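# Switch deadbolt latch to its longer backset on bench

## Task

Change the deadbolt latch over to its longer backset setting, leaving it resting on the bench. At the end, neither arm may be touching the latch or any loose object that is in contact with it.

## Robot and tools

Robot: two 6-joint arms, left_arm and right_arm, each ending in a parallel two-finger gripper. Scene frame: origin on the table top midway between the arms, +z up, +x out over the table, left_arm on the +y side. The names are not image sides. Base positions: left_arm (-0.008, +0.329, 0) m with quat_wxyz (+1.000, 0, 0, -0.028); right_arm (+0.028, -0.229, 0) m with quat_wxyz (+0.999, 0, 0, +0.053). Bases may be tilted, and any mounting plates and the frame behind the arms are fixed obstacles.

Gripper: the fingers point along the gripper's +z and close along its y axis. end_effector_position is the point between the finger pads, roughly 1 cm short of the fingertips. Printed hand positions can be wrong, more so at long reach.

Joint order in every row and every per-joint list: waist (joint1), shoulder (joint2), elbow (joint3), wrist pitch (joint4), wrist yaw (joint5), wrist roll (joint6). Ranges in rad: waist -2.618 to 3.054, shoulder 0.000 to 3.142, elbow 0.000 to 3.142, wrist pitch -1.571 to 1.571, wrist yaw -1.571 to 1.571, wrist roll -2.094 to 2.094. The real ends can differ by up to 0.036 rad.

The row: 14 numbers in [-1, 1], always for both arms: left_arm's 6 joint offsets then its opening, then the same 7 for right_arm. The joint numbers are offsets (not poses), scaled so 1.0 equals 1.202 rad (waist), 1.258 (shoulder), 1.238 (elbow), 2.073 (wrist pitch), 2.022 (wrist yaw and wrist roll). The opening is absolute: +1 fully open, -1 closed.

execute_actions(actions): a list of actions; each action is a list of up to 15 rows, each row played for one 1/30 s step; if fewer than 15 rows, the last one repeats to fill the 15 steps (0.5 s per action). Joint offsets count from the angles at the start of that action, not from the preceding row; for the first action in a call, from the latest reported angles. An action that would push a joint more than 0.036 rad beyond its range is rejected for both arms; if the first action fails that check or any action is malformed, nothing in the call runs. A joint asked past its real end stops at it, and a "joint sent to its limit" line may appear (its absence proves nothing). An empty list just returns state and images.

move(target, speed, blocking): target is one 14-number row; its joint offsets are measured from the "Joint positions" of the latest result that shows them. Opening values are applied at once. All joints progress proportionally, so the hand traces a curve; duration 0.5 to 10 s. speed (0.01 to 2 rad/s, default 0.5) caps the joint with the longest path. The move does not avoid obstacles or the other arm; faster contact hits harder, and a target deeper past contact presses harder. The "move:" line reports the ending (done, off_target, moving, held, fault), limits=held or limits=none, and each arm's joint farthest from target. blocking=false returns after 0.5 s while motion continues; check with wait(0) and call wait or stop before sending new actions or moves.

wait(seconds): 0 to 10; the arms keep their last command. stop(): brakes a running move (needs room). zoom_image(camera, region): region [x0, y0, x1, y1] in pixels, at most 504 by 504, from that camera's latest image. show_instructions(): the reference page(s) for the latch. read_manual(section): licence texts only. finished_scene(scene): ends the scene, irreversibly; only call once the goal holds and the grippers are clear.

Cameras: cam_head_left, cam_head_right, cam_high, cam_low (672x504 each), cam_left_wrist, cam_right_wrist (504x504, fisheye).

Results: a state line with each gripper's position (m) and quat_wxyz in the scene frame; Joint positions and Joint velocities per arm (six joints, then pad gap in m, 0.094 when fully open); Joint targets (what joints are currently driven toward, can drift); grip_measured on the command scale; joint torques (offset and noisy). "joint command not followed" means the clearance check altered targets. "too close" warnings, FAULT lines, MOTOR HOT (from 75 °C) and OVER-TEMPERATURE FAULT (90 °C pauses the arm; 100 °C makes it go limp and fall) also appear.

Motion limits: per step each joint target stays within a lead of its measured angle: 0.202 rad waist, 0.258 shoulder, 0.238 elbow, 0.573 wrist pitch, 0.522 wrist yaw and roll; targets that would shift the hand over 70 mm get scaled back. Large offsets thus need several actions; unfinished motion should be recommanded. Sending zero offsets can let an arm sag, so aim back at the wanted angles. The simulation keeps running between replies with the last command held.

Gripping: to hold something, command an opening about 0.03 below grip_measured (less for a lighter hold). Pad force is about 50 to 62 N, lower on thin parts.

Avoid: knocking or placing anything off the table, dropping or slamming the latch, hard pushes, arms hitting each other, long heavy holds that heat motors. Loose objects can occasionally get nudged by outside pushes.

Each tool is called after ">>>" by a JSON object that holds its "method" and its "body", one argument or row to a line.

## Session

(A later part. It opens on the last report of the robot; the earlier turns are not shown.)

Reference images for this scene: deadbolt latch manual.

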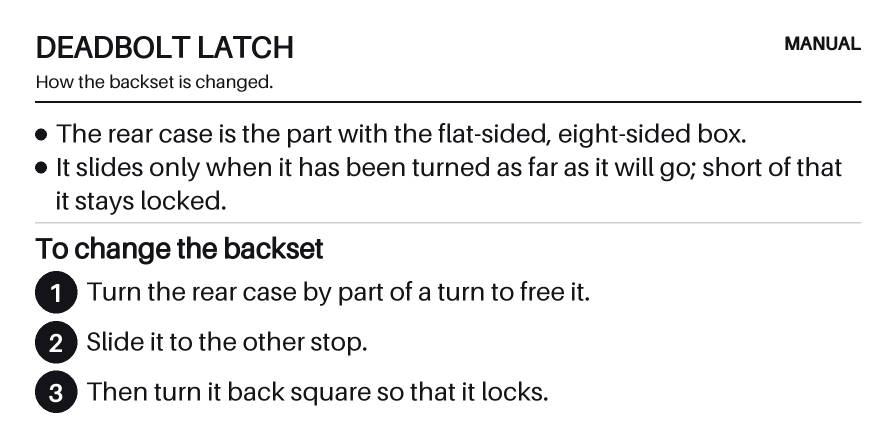

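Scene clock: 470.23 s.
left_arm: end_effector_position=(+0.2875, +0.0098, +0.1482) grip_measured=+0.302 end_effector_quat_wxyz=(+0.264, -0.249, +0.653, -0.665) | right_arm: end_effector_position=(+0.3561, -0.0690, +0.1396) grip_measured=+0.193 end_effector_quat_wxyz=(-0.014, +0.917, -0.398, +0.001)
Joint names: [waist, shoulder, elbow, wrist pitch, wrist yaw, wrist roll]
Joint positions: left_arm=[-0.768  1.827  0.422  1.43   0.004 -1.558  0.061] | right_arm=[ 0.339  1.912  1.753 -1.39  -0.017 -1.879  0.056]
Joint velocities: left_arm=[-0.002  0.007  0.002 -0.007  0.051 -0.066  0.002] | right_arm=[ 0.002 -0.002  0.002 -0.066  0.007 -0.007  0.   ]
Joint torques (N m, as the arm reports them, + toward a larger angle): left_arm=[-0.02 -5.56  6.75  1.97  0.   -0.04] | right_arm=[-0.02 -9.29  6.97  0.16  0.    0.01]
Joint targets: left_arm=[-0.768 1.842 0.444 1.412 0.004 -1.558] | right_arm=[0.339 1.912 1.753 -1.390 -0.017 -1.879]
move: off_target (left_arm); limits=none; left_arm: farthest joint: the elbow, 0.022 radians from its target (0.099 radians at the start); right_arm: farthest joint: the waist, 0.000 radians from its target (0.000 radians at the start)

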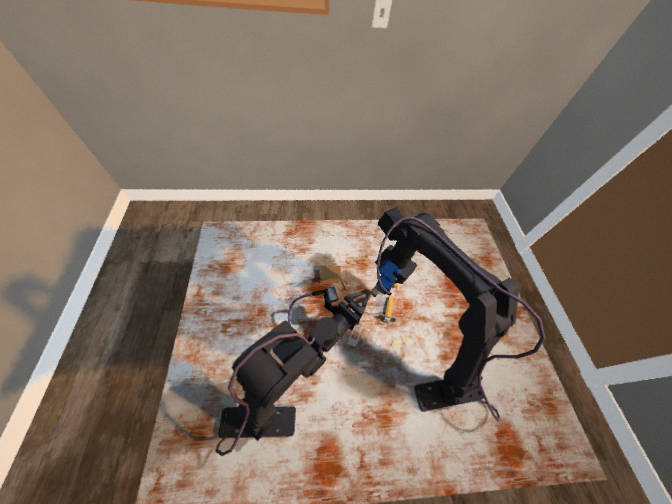

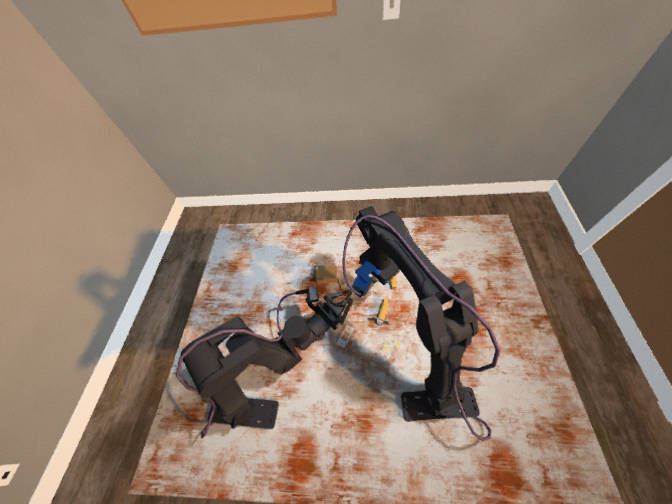

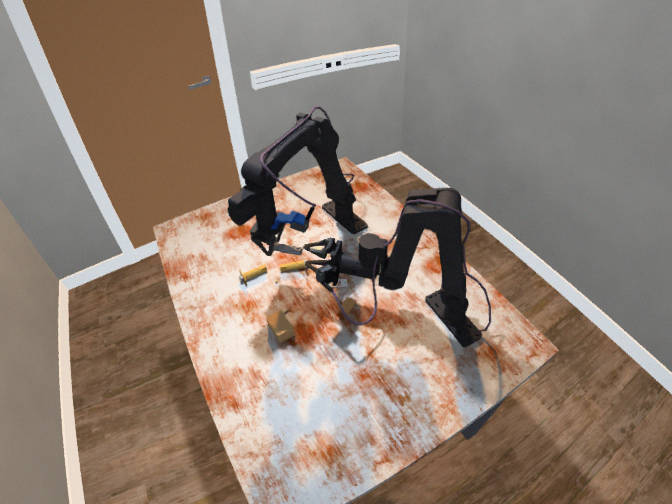

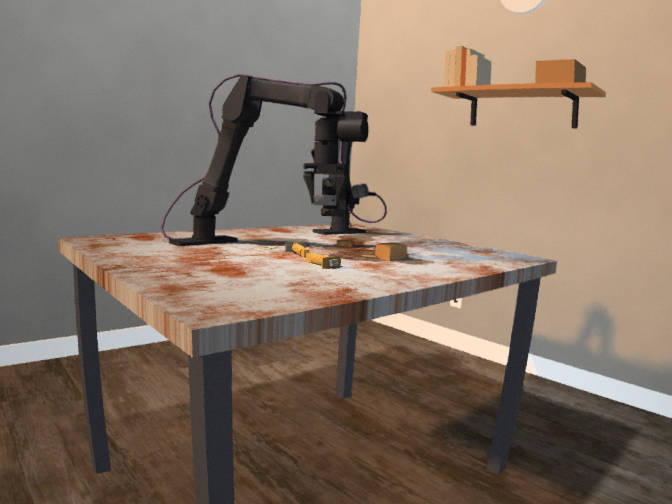

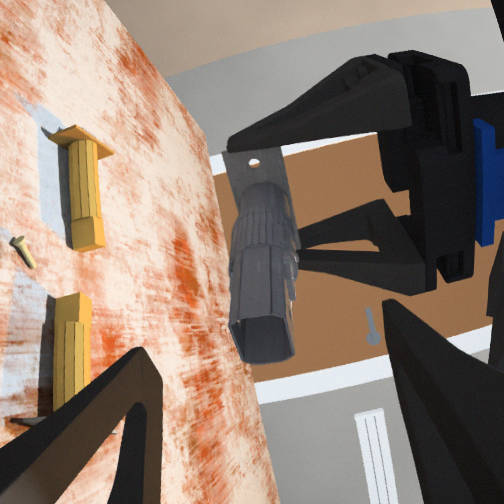

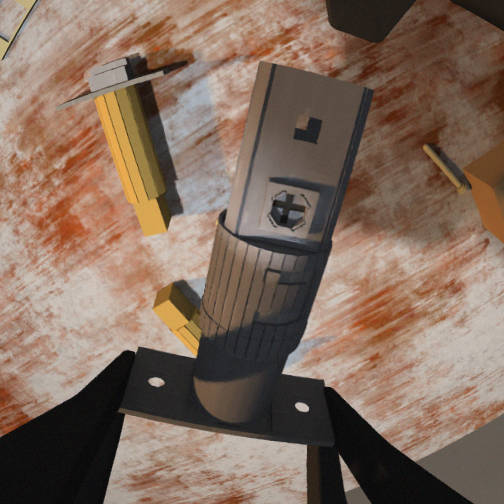

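>>> {"method": "execute_actions", "body": {
  "actions": [
    [[-0.018,0,0,0,0,0,0.3,0,0,0,0,0,0,0.05]]
  ]
}}

>>> {"method": "move", "body": {
  "target": [0,0.045,0.06,-0.012,0,0,0.3,0,0,0,0,0,0,0.05],
  "speed": 0.12
}}

Scene clock: 478.37 s.
left_arm: end_effector_position=(+0.2826, +0.0053, +0.1481) grip_measured=+0.302 end_effector_quat_wxyz=(+0.259, -0.244, +0.655, -0.667) | right_arm: end_effector_position=(+0.3561, -0.0690, +0.1396) grip_measured=+0.193 end_effector_quat_wxyz=(-0.014, +0.917, -0.398, +0.001)
Joint names: [waist, shoulder, elbow, wrist pitch, wrist yaw, wrist roll]
Joint positions: left_arm=[-0.784  1.827  0.422  1.429  0.003 -1.558  0.061] | right_arm=[ 0.339  1.912  1.753 -1.39  -0.017 -1.879  0.056]
Joint velocities: left_arm=[ 0.002 -0.012 -0.027  0.022 -0.037 -0.022 -0.   ] | right_arm=[-0.017  0.007 -0.007  0.066 -0.051 -0.037  0.001]
Joint torques (N m, as the arm reports them, + toward a larger angle): left_arm=[-0.54 -6.74  4.94  2.15  0.   -0.03] | right_arm=[-0.07 -9.38  6.68  0.19  0.03 -0.04]
Joint targets: left_arm=[-0.790 1.827 0.422 1.430 0.004 -1.558] | right_arm=[0.339 1.912 1.753 -1.390 -0.017 -1.879]

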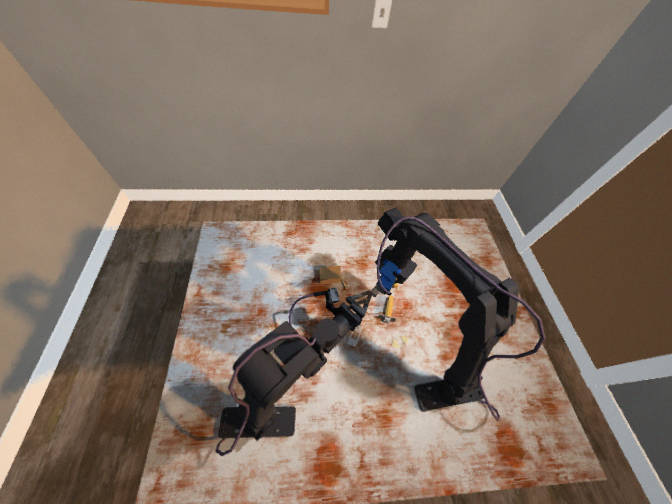

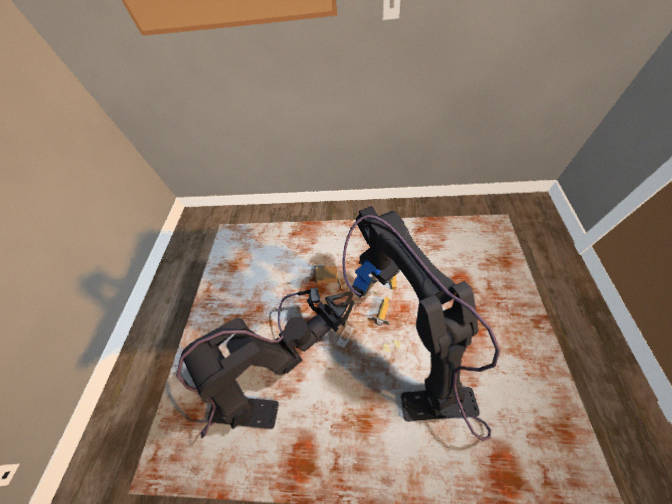

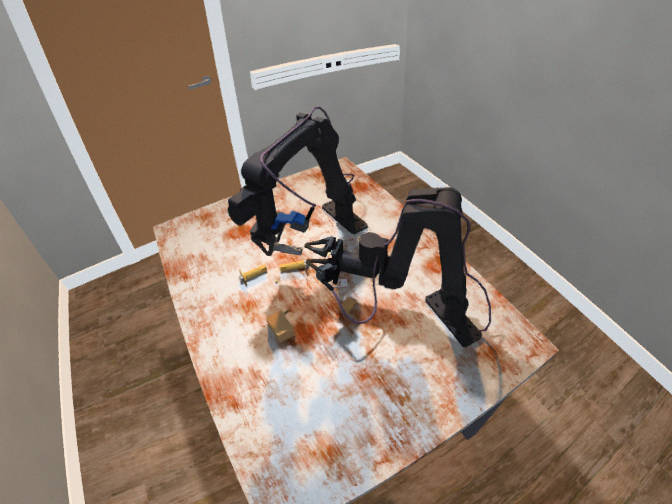

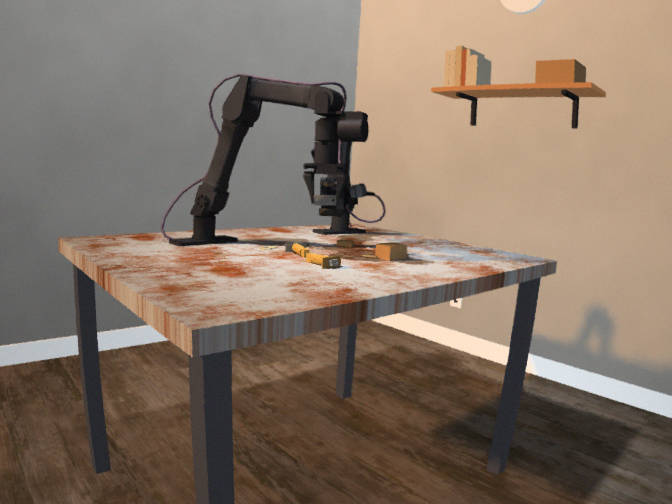

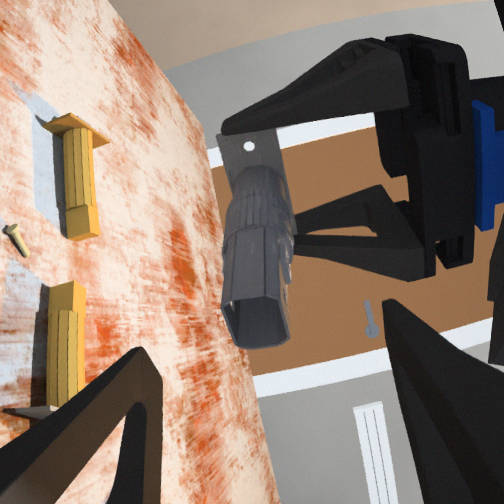

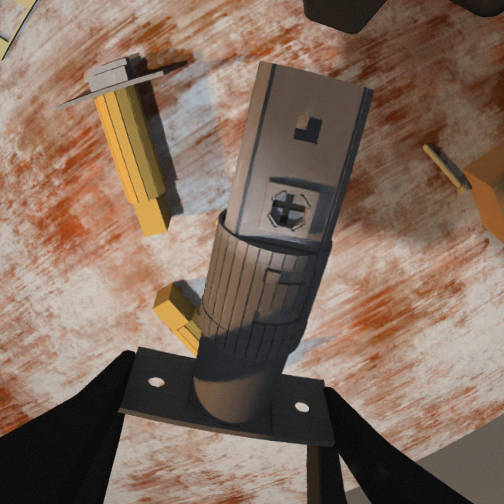

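Scene clock: 479.33 s.
left_arm: end_effector_position=(+0.2912, -0.0043, +0.1464) grip_measured=+0.302 end_effector_quat_wxyz=(+0.259, -0.244, +0.654, -0.668) | right_arm: end_effector_position=(+0.3561, -0.0690, +0.1396) grip_measured=+0.193 end_effector_quat_wxyz=(-0.014, +0.917, -0.398, +0.001)
Joint names: [waist, shoulder, elbow, wrist pitch, wrist yaw, wrist roll]
Joint positions: left_arm=[-0.784  1.87   0.474  1.422  0.003 -1.558  0.061] | right_arm=[ 0.339  1.912  1.753 -1.39  -0.017 -1.879  0.056]
Joint velocities: left_arm=[-0.002 -0.012  0.012 -0.022 -0.066 -0.037 -0.   ] | right_arm=[-0.002 -0.002  0.002 -0.051 -0.037  0.007  0.   ]
Joint torques (N m, as the arm reports them, + toward a larger angle): left_arm=[-0.04 -6.08  6.8   1.94 -0.01 -0.02] | right_arm=[-0.05 -9.25  7.02  0.21  0.01  0.01]
Joint targets: left_arm=[-0.784 1.884 0.496 1.405 0.003 -1.558] | right_arm=[0.339 1.912 1.753 -1.390 -0.017 -1.879]
move: off_target (left_arm); limits=none; left_arm: farthest joint: the elbow, 0.023 radians from its target (0.074 radians at the start); right_arm: farthest joint: the waist, 0.000 radians from its target (0.000 radians at the start)

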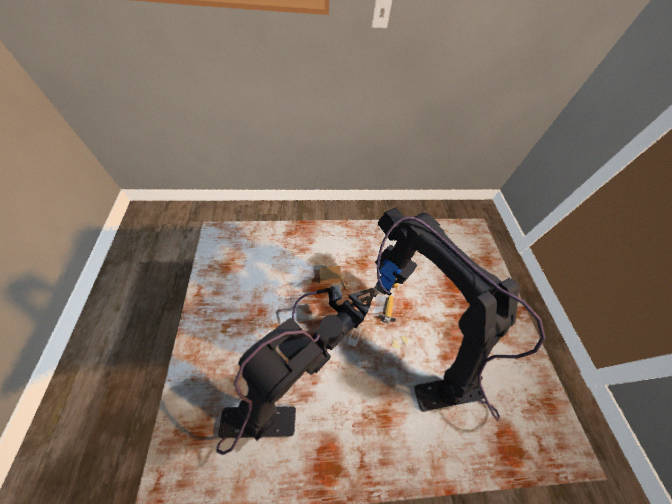

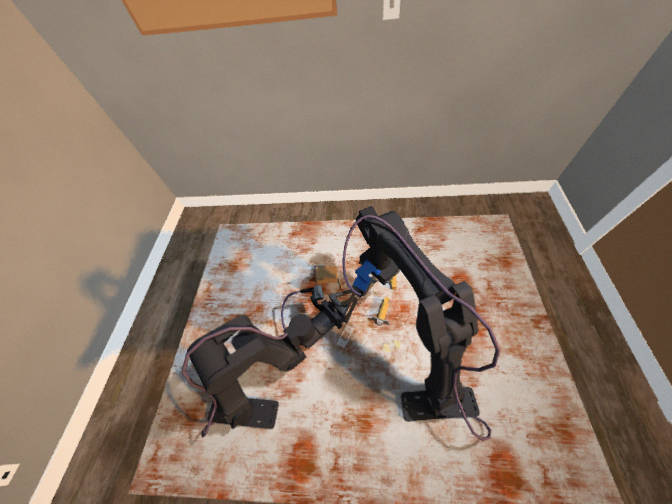

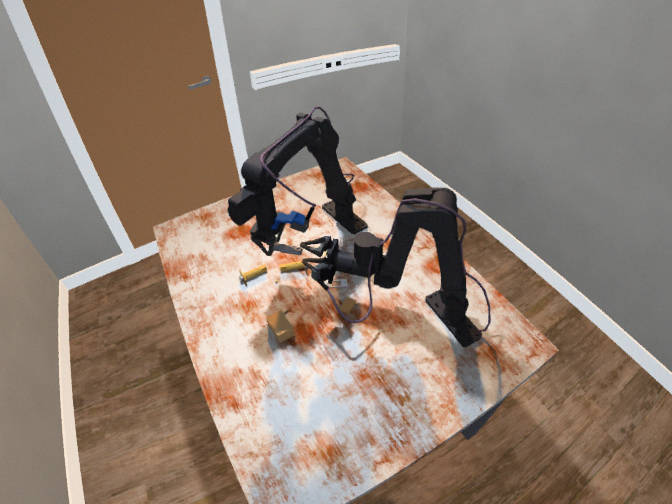

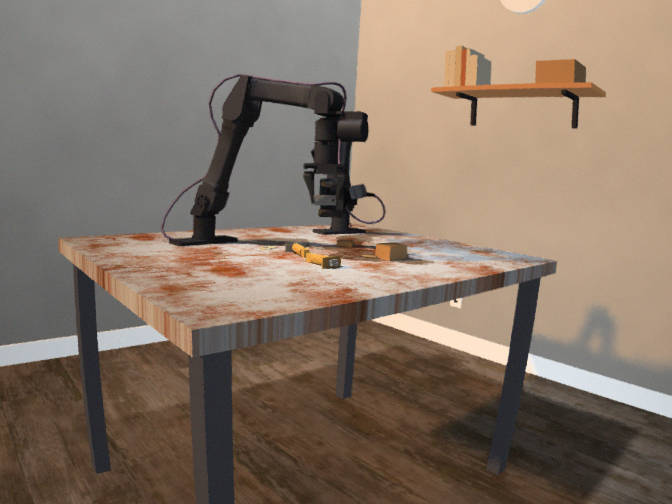

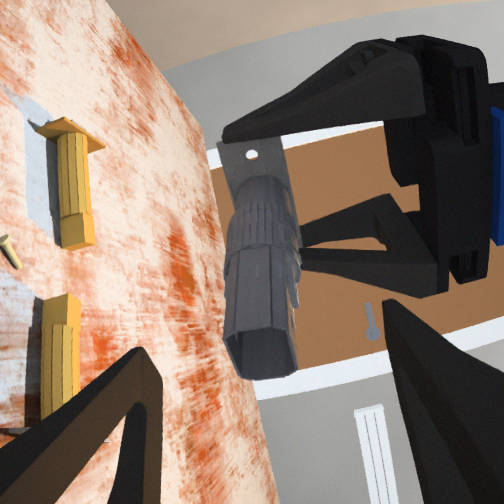

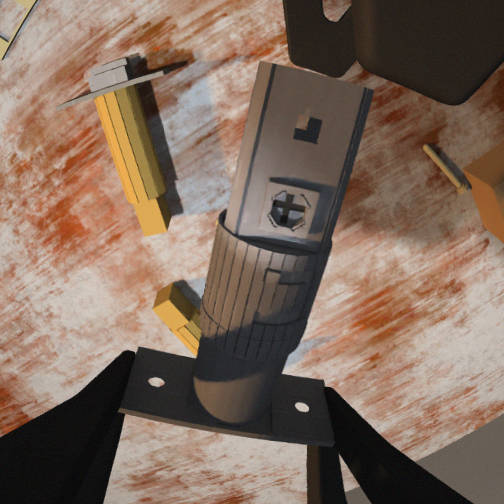

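>>> {"method": "move", "body": {
  "target": [0,0.038,0.052,-0.01,0,0,0.3,0,0,0,0,0,0,0.05],
  "speed": 0.12
}}

>>> {"method": "execute_actions", "body": {
  "actions": [
    [[0,0,0,0,0,0,-0.2,0,0,0,0,0,0,0.05]],
    [[0,0,0,0,0,0,-0.5,0,0,0,0,0,0,0.05]],
    [[0,0,0,0,0,0,-0.75,0,0,0,0,0,0,0.05]],
    [[0,0,0,0,0,0,-0.75,0,0,0,0,0,0,0.05]]
  ]
}}

Scene clock: 487.37 s.
left_arm: end_effector_position=(+0.2981, -0.0120, +0.1459) grip_measured=+0.302 end_effector_quat_wxyz=(+0.260, -0.243, +0.652, -0.669) | right_arm: end_effector_position=(+0.3561, -0.0690, +0.1396) grip_measured=+0.193 end_effector_quat_wxyz=(-0.014, +0.917, -0.398, +0.001)
Joint names: [waist, shoulder, elbow, wrist pitch, wrist yaw, wrist roll]
Joint positions: left_arm=[-0.784  1.903  0.516  1.418  0.003 -1.558  0.061] | right_arm=[ 0.339  1.912  1.753 -1.39  -0.017 -1.879  0.056]
Joint velocities: left_arm=[-0.007  0.007 -0.012  0.022 -0.007 -0.037 -0.001] | right_arm=[-0.002  0.002 -0.007  0.007 -0.066 -0.037  0.001]
Joint torques (N m, as the arm reports them, + toward a larger angle): left_arm=[-0.03 -6.43  6.91  1.93 -0.01 -0.04] | right_arm=[ 0.03 -9.21  7.02  0.16  0.04  0.02]
Joint targets: left_arm=[-0.784 1.917 0.538 1.401 0.003 -1.558] | right_arm=[0.339 1.912 1.753 -1.390 -0.017 -1.879]
move: off_target (left_arm); limits=none; left_arm: farthest joint: the elbow, 0.023 radians from its target (0.065 radians at the start); right_arm: farthest joint: the waist, 0.000 radians from its target (0.000 radians at the start)

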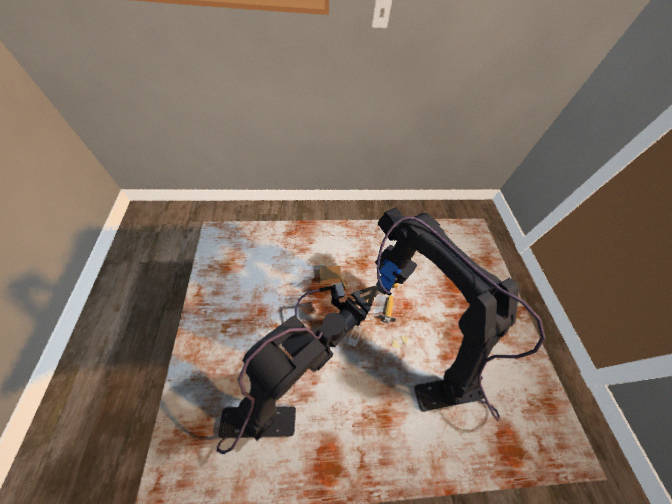

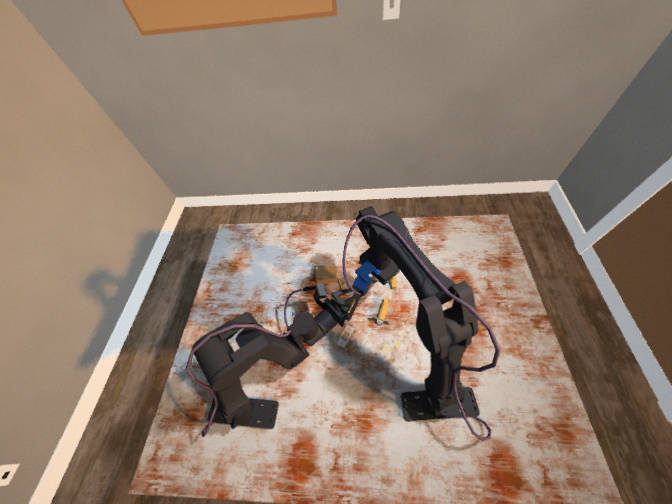

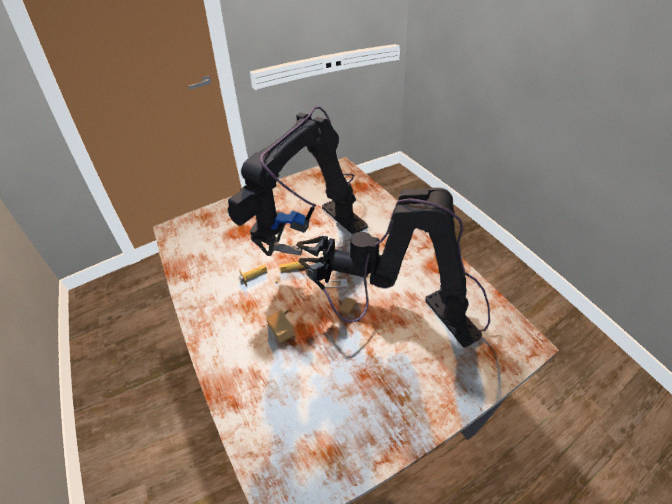

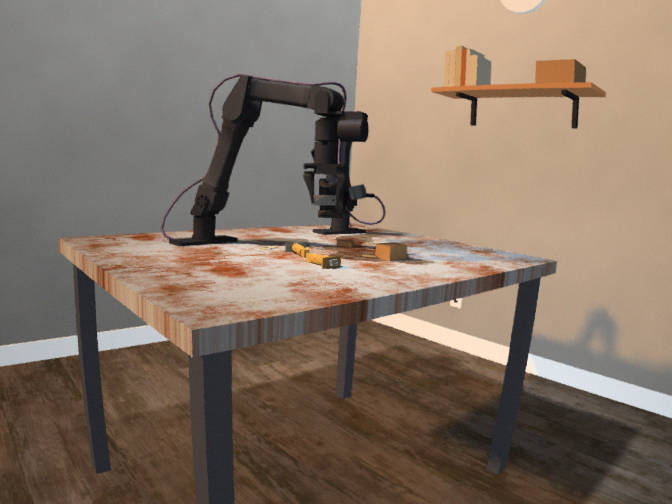

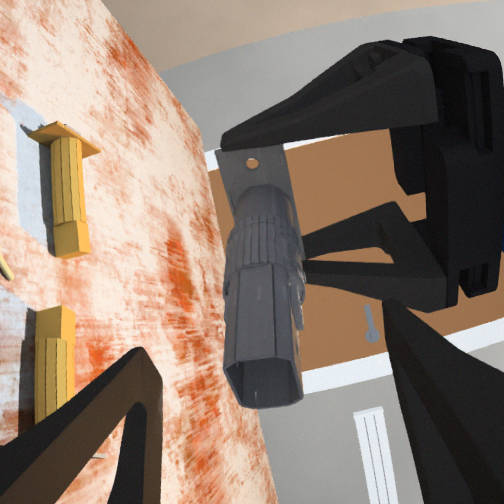

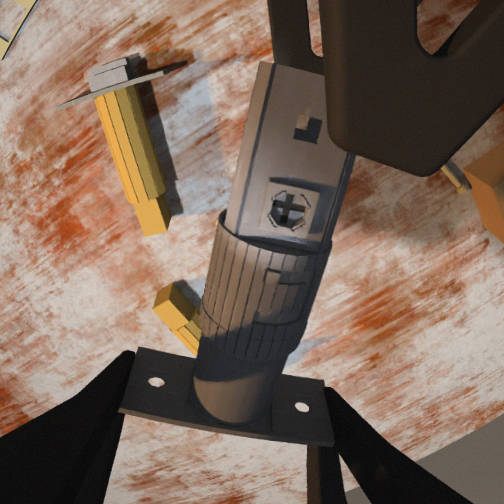

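Scene clock: 489.37 s.
left_arm: end_effector_position=(+0.2981, -0.0120, +0.1459) grip_measured=-0.660 end_effector_quat_wxyz=(+0.260, -0.243, +0.652, -0.669) | right_arm: end_effector_position=(+0.3561, -0.0690, +0.1396) grip_measured=+0.193 end_effector_quat_wxyz=(-0.014, +0.917, -0.398, +0.001)
Joint names: [waist, shoulder, elbow, wrist pitch, wrist yaw, wrist roll]
Joint positions: left_arm=[-0.784  1.903  0.516  1.418  0.003 -1.558  0.016] | right_arm=[ 0.339  1.912  1.753 -1.39  -0.017 -1.879  0.056]
Joint velocities: left_arm=[-0.002  0.002 -0.012 -0.022 -0.037 -0.022 -0.   ] | right_arm=[-0.002  0.002  0.007 -0.066 -0.051 -0.051  0.003]
Joint torques (N m, as the arm reports them, + toward a larger angle): left_arm=[-0.03 -7.64  5.02  2.13 -0.01 -0.04] | right_arm=[-0.15 -9.17  6.9   0.2   0.01  0.  ]
Joint targets: left_arm=[-0.784 1.903 0.516 1.418 0.003 -1.558] | right_arm=[0.339 1.912 1.753 -1.390 -0.017 -1.879]

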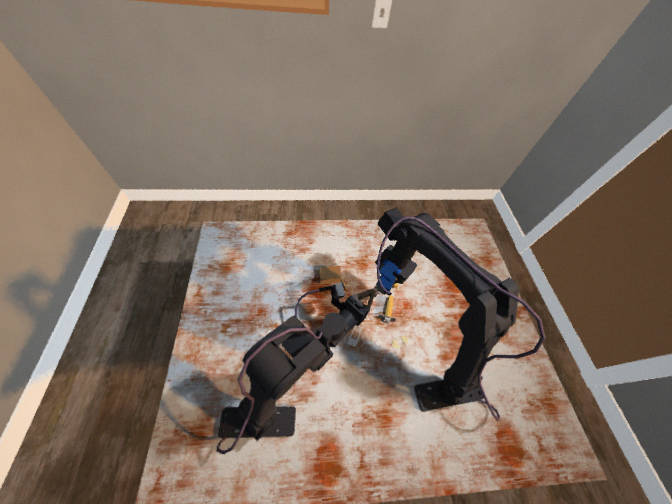

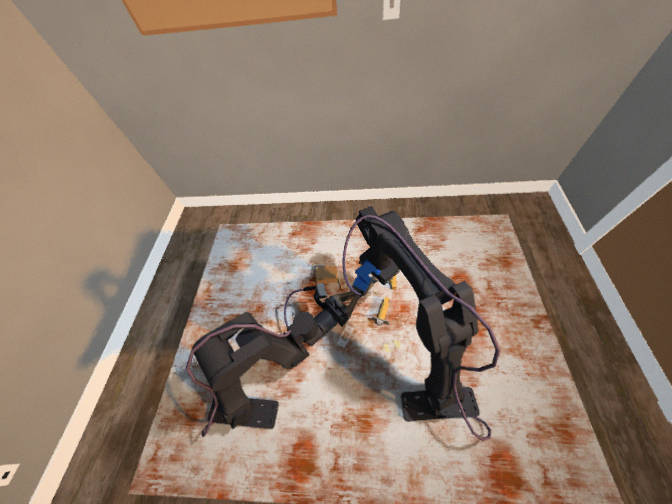

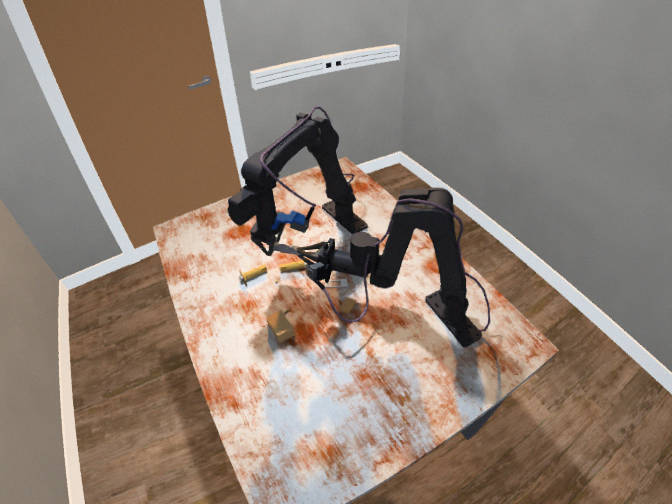

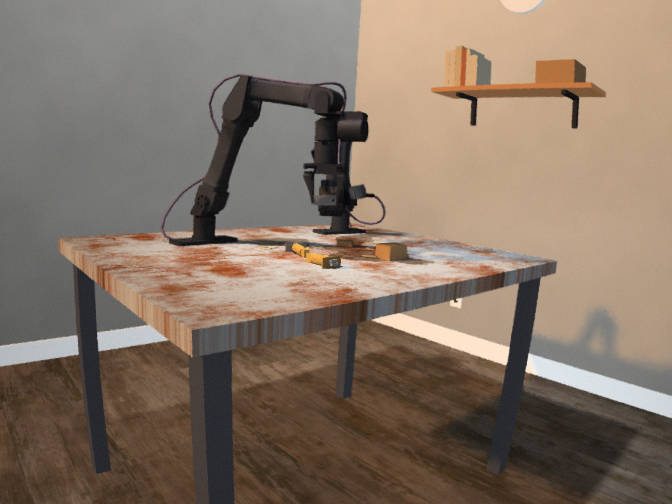

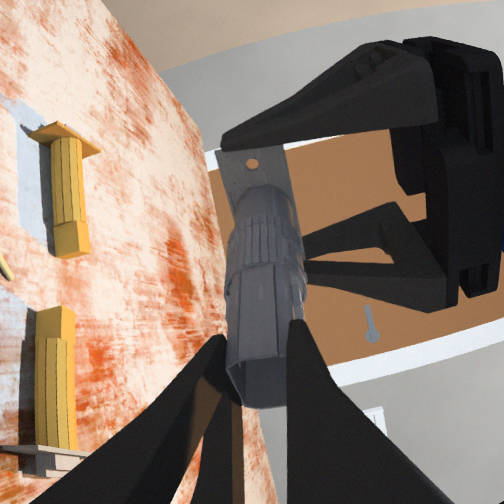

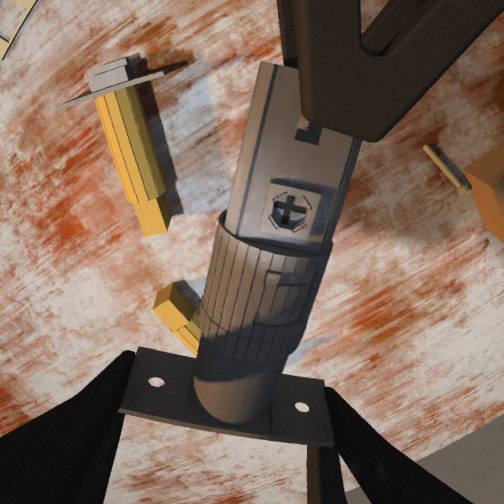

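>>> {"method": "move", "body": {
  "target": [0,0,0,0,0,0.25,-0.78,0,0,0,0,0,0,0.05],
  "speed": 0.4
}}

Scene clock: 494.67 s.
left_arm: end_effector_position=(+0.2980, -0.0120, +0.1464) grip_measured=-0.660 end_effector_quat_wxyz=(+0.414, -0.078, +0.691, -0.587) | right_arm: end_effector_position=(+0.3563, -0.0688, +0.1396) grip_measured=+0.193 end_effector_quat_wxyz=(-0.014, +0.917, -0.398, +0.001)
Joint names: [waist, shoulder, elbow, wrist pitch, wrist yaw, wrist roll]
Joint positions: left_arm=[-0.784  1.903  0.516  1.42   0.003 -1.069  0.016] | right_arm=[ 0.339  1.912  1.753 -1.388 -0.017 -1.879  0.056]
Joint velocities: left_arm=[-0.007 -0.022 -0.022  0.051 -0.022  0.051 -0.001] | right_arm=[ 0.007 -0.002 -0.017  0.007 -0.007 -0.007 -0.001]
Joint torques (N m, as the arm reports them, + toward a larger angle): left_arm=[-0.04 -7.6   5.01  2.14  0.    0.12] | right_arm=[-0.08 -9.46  7.04  0.13  0.    0.  ]
Joint targets: left_arm=[-0.784 1.903 0.516 1.418 0.003 -1.052] | right_arm=[0.339 1.912 1.753 -1.390 -0.017 -1.879]
move: done; limits=none; left_arm: farthest joint: the wrist roll, 0.017 radians from its target (0.505 radians at the start); right_arm: farthest joint: the wrist pitch, 0.002 radians from its target (0.000 radians at the start)

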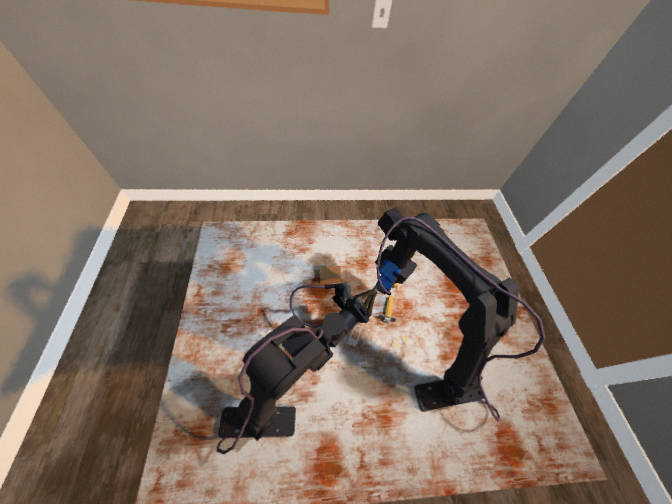

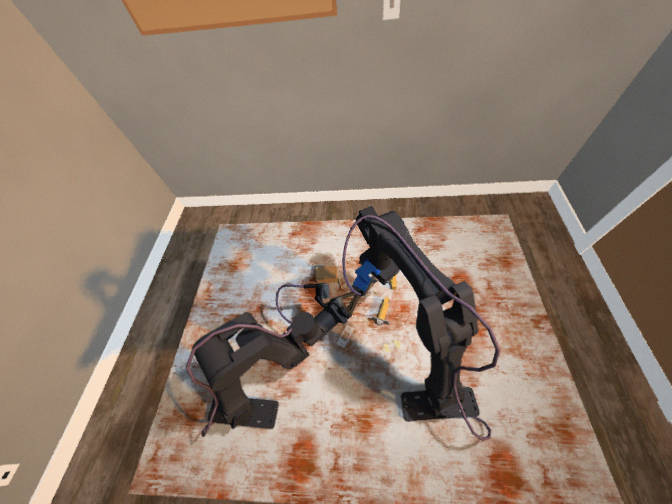

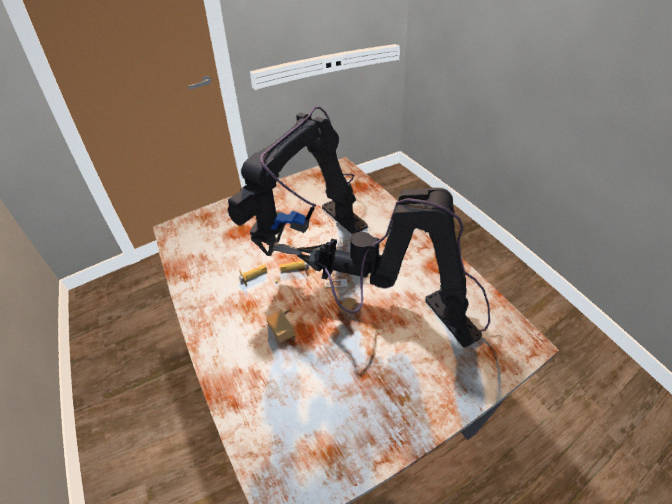

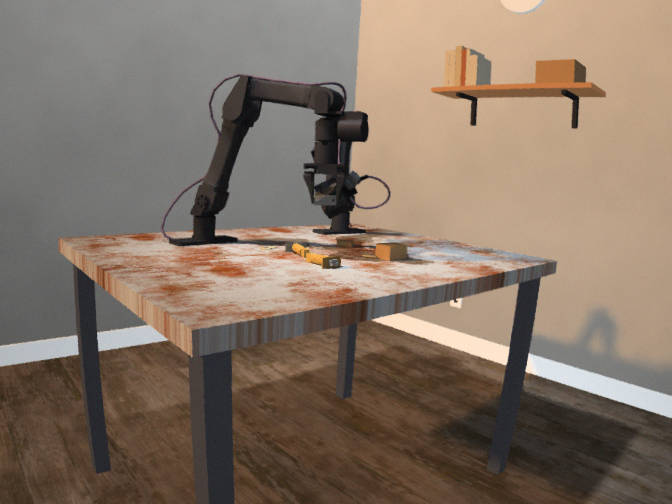

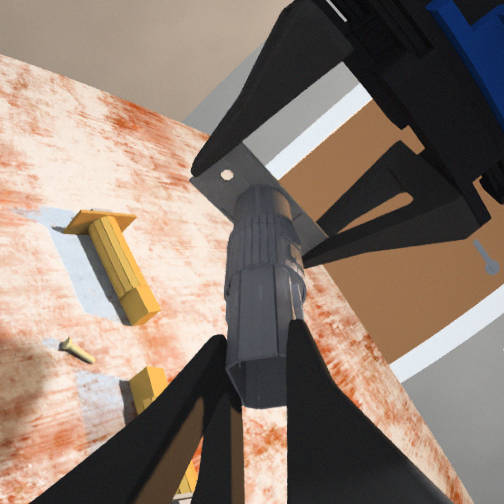

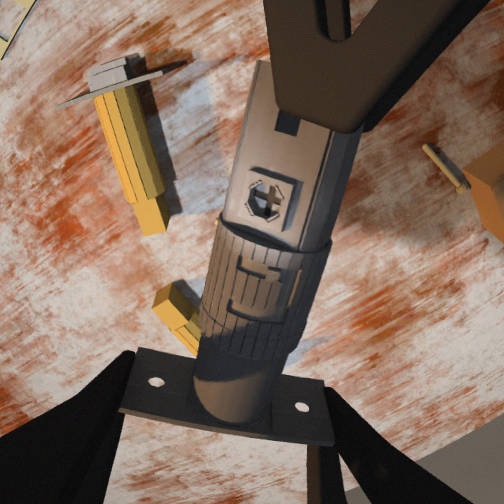

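Turning. Continue.

>>> {"method": "move", "body": {
  "target": [0,0,0,0,0,0.29,-0.78,0,0,0,0,0,0,0.05],
  "speed": 0.4
}}

Scene clock: 499.17 s.
left_arm: end_effector_position=(+0.3006, -0.0097, +0.1471) grip_measured=-0.661 end_effector_quat_wxyz=(+0.552, +0.089, +0.689, -0.461) | right_arm: end_effector_position=(+0.3607, -0.0654, +0.1398) grip_measured=+0.193 end_effector_quat_wxyz=(-0.025, +0.918, -0.396, +0.006)
Joint names: [waist, shoulder, elbow, wrist pitch, wrist yaw, wrist roll]
Joint positions: left_arm=[-0.784  1.903  0.516  1.423 -0.016 -0.566  0.016] | right_arm=[ 0.339  1.912  1.753 -1.367 -0.024 -1.883  0.056]
Joint velocities: left_arm=[-0.007  0.007  0.002 -0.037  0.066 -0.051  0.001] | right_arm=[ 0.007 -0.022  0.002 -0.022 -0.022 -0.007  0.   ]
Joint torques (N m, as the arm reports them, + toward a larger angle): left_arm=[-0.06 -7.61  5.04  2.12  0.16  0.74] | right_arm=[ 0.13 -9.24  7.19 -0.03  0.03  0.06]
Joint targets: left_arm=[-0.784 1.903 0.516 1.420 0.003 -0.483] | right_arm=[0.339 1.912 1.753 -1.389 -0.017 -1.879]
move: off_target (left_arm, right_arm); limits=none; left_arm: farthest joint: the wrist roll, 0.084 radians from its target (0.586 radians at the start); right_arm: farthest joint: the wrist pitch, 0.021 radians from its target (0.000 radians at the start)

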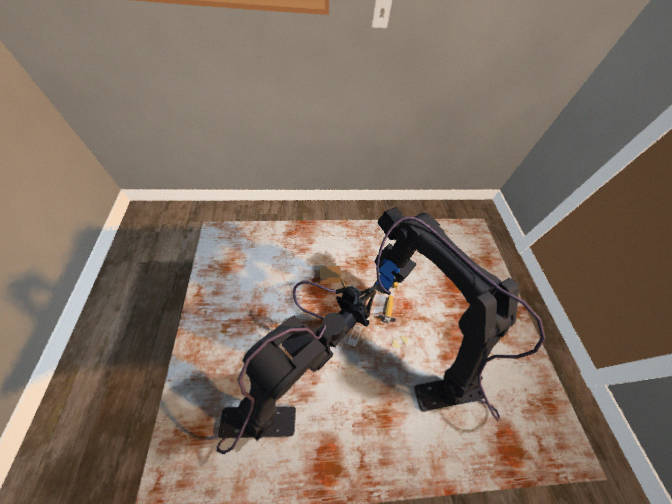

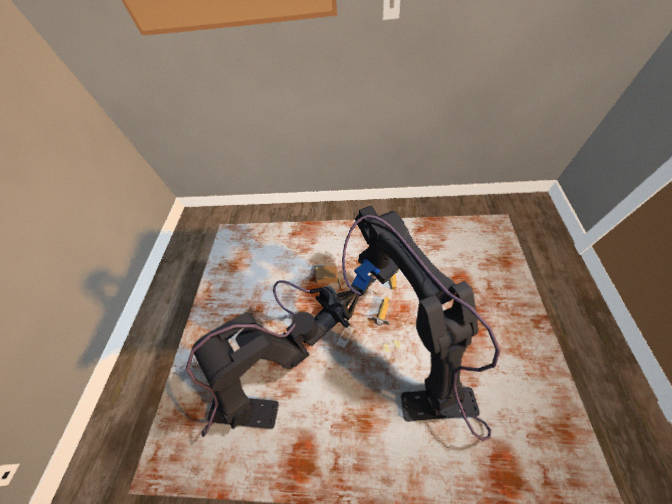

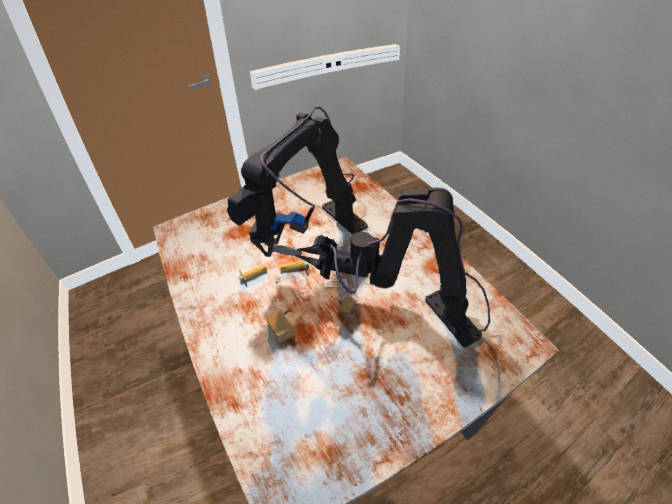

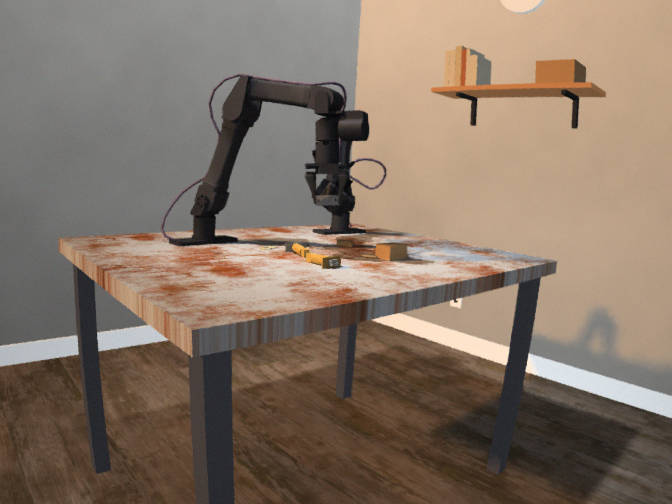

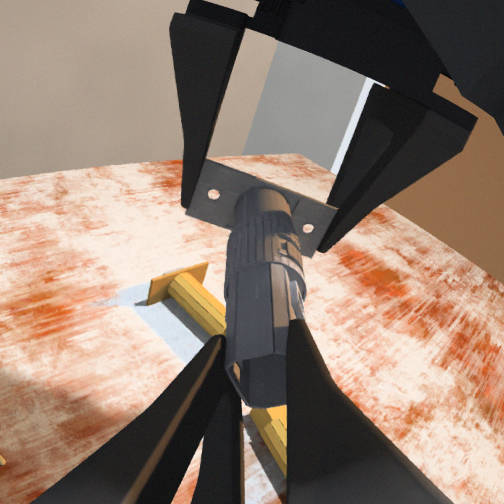

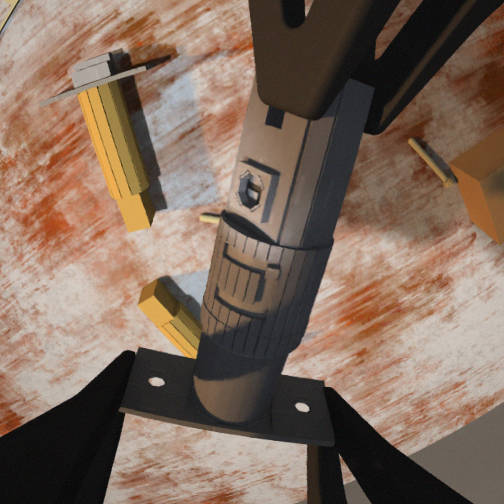

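>>> {"method": "execute_actions", "body": {
  "actions": [
    [[0,0,0,0,0,-0.01,-0.78,0,0,0,0,0,0,0.05]],
    [[0,-0.02,-0.03,0.005,0,0,-0.78,0,0,0,0,0,0,0.05]],
    [[0,-0.02,-0.03,0.005,0,0,-0.78,0,0,0,0,0,0,0.05]],
    [[0,0,0,0,0,0,-0.78,0,0,0,0,0,0,0.05]]
  ]
}}

Scene clock: 506.97 s.
left_arm: end_effector_position=(+0.2987, -0.0046, +0.1472) grip_measured=-0.661 end_effector_quat_wxyz=(+0.546, +0.068, +0.688, -0.474) | right_arm: end_effector_position=(+0.3593, -0.0601, +0.1400) grip_measured=+0.193 end_effector_quat_wxyz=(-0.033, +0.919, -0.393, -0.000)
Joint names: [waist, shoulder, elbow, wrist pitch, wrist yaw, wrist roll]
Joint positions: left_arm=[-0.784  1.903  0.494  1.453 -0.028 -0.615  0.016] | right_arm=[ 0.343  1.912  1.753 -1.363 -0.044 -1.884  0.056]
Joint velocities: left_arm=[ 0.002 -0.002 -0.017 -0.007 -0.022  0.007  0.   ] | right_arm=[-0.002 -0.002  0.012 -0.037 -0.007 -0.066  0.001]
Joint torques (N m, as the arm reports them, + toward a larger angle): left_arm=[-0.04 -7.47  4.88  2.13 -0.01 -0.03] | right_arm=[-0.01 -9.29  7.11  0.22 -0.06  0.02]
Joint targets: left_arm=[-0.784 1.903 0.494 1.453 -0.027 -0.613] | right_arm=[0.343 1.912 1.753 -1.363 -0.043 -1.884]

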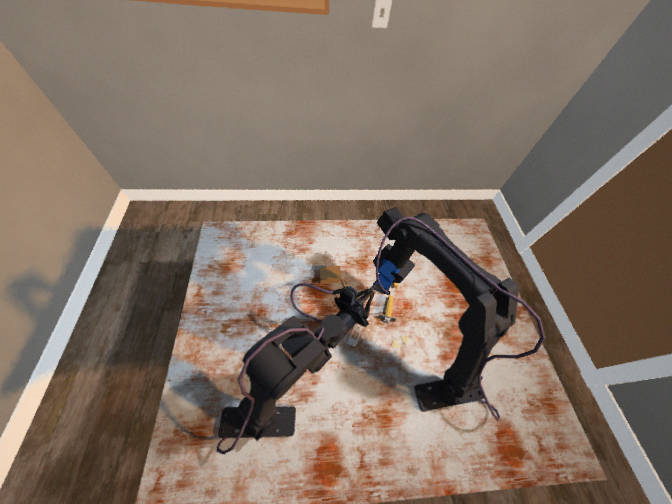

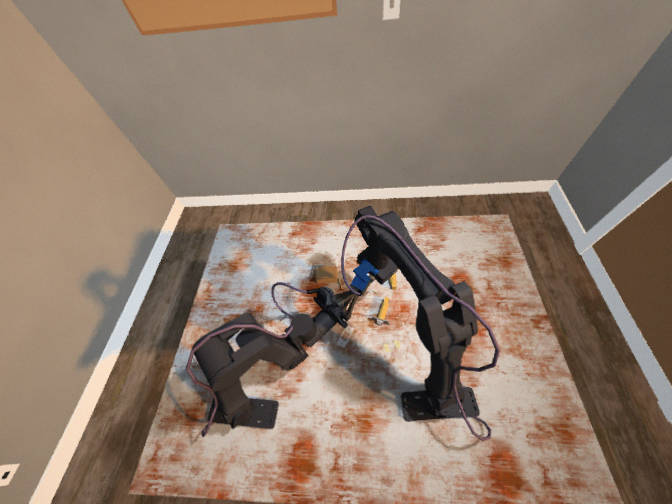

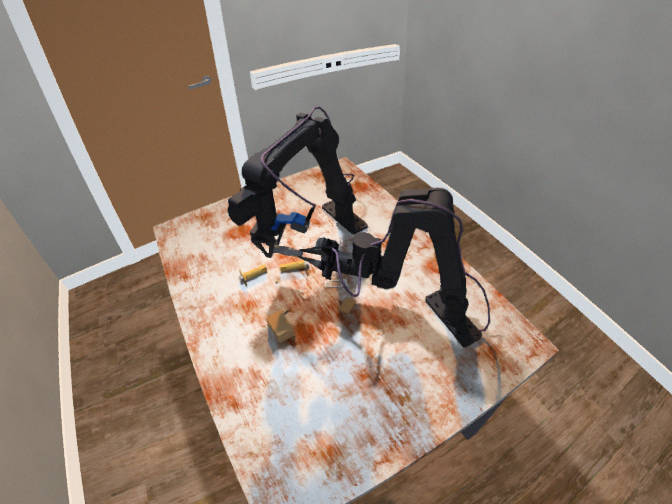

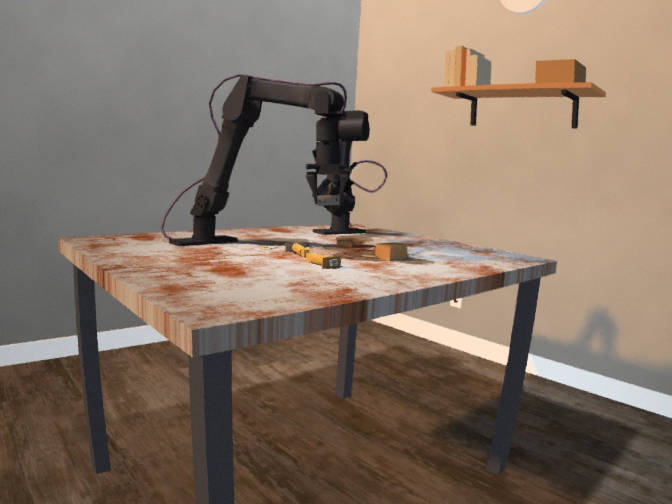

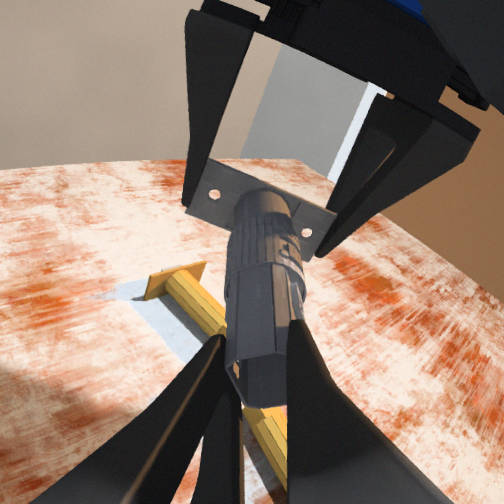

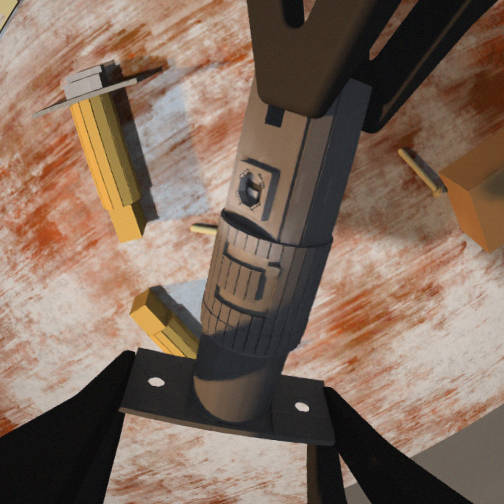

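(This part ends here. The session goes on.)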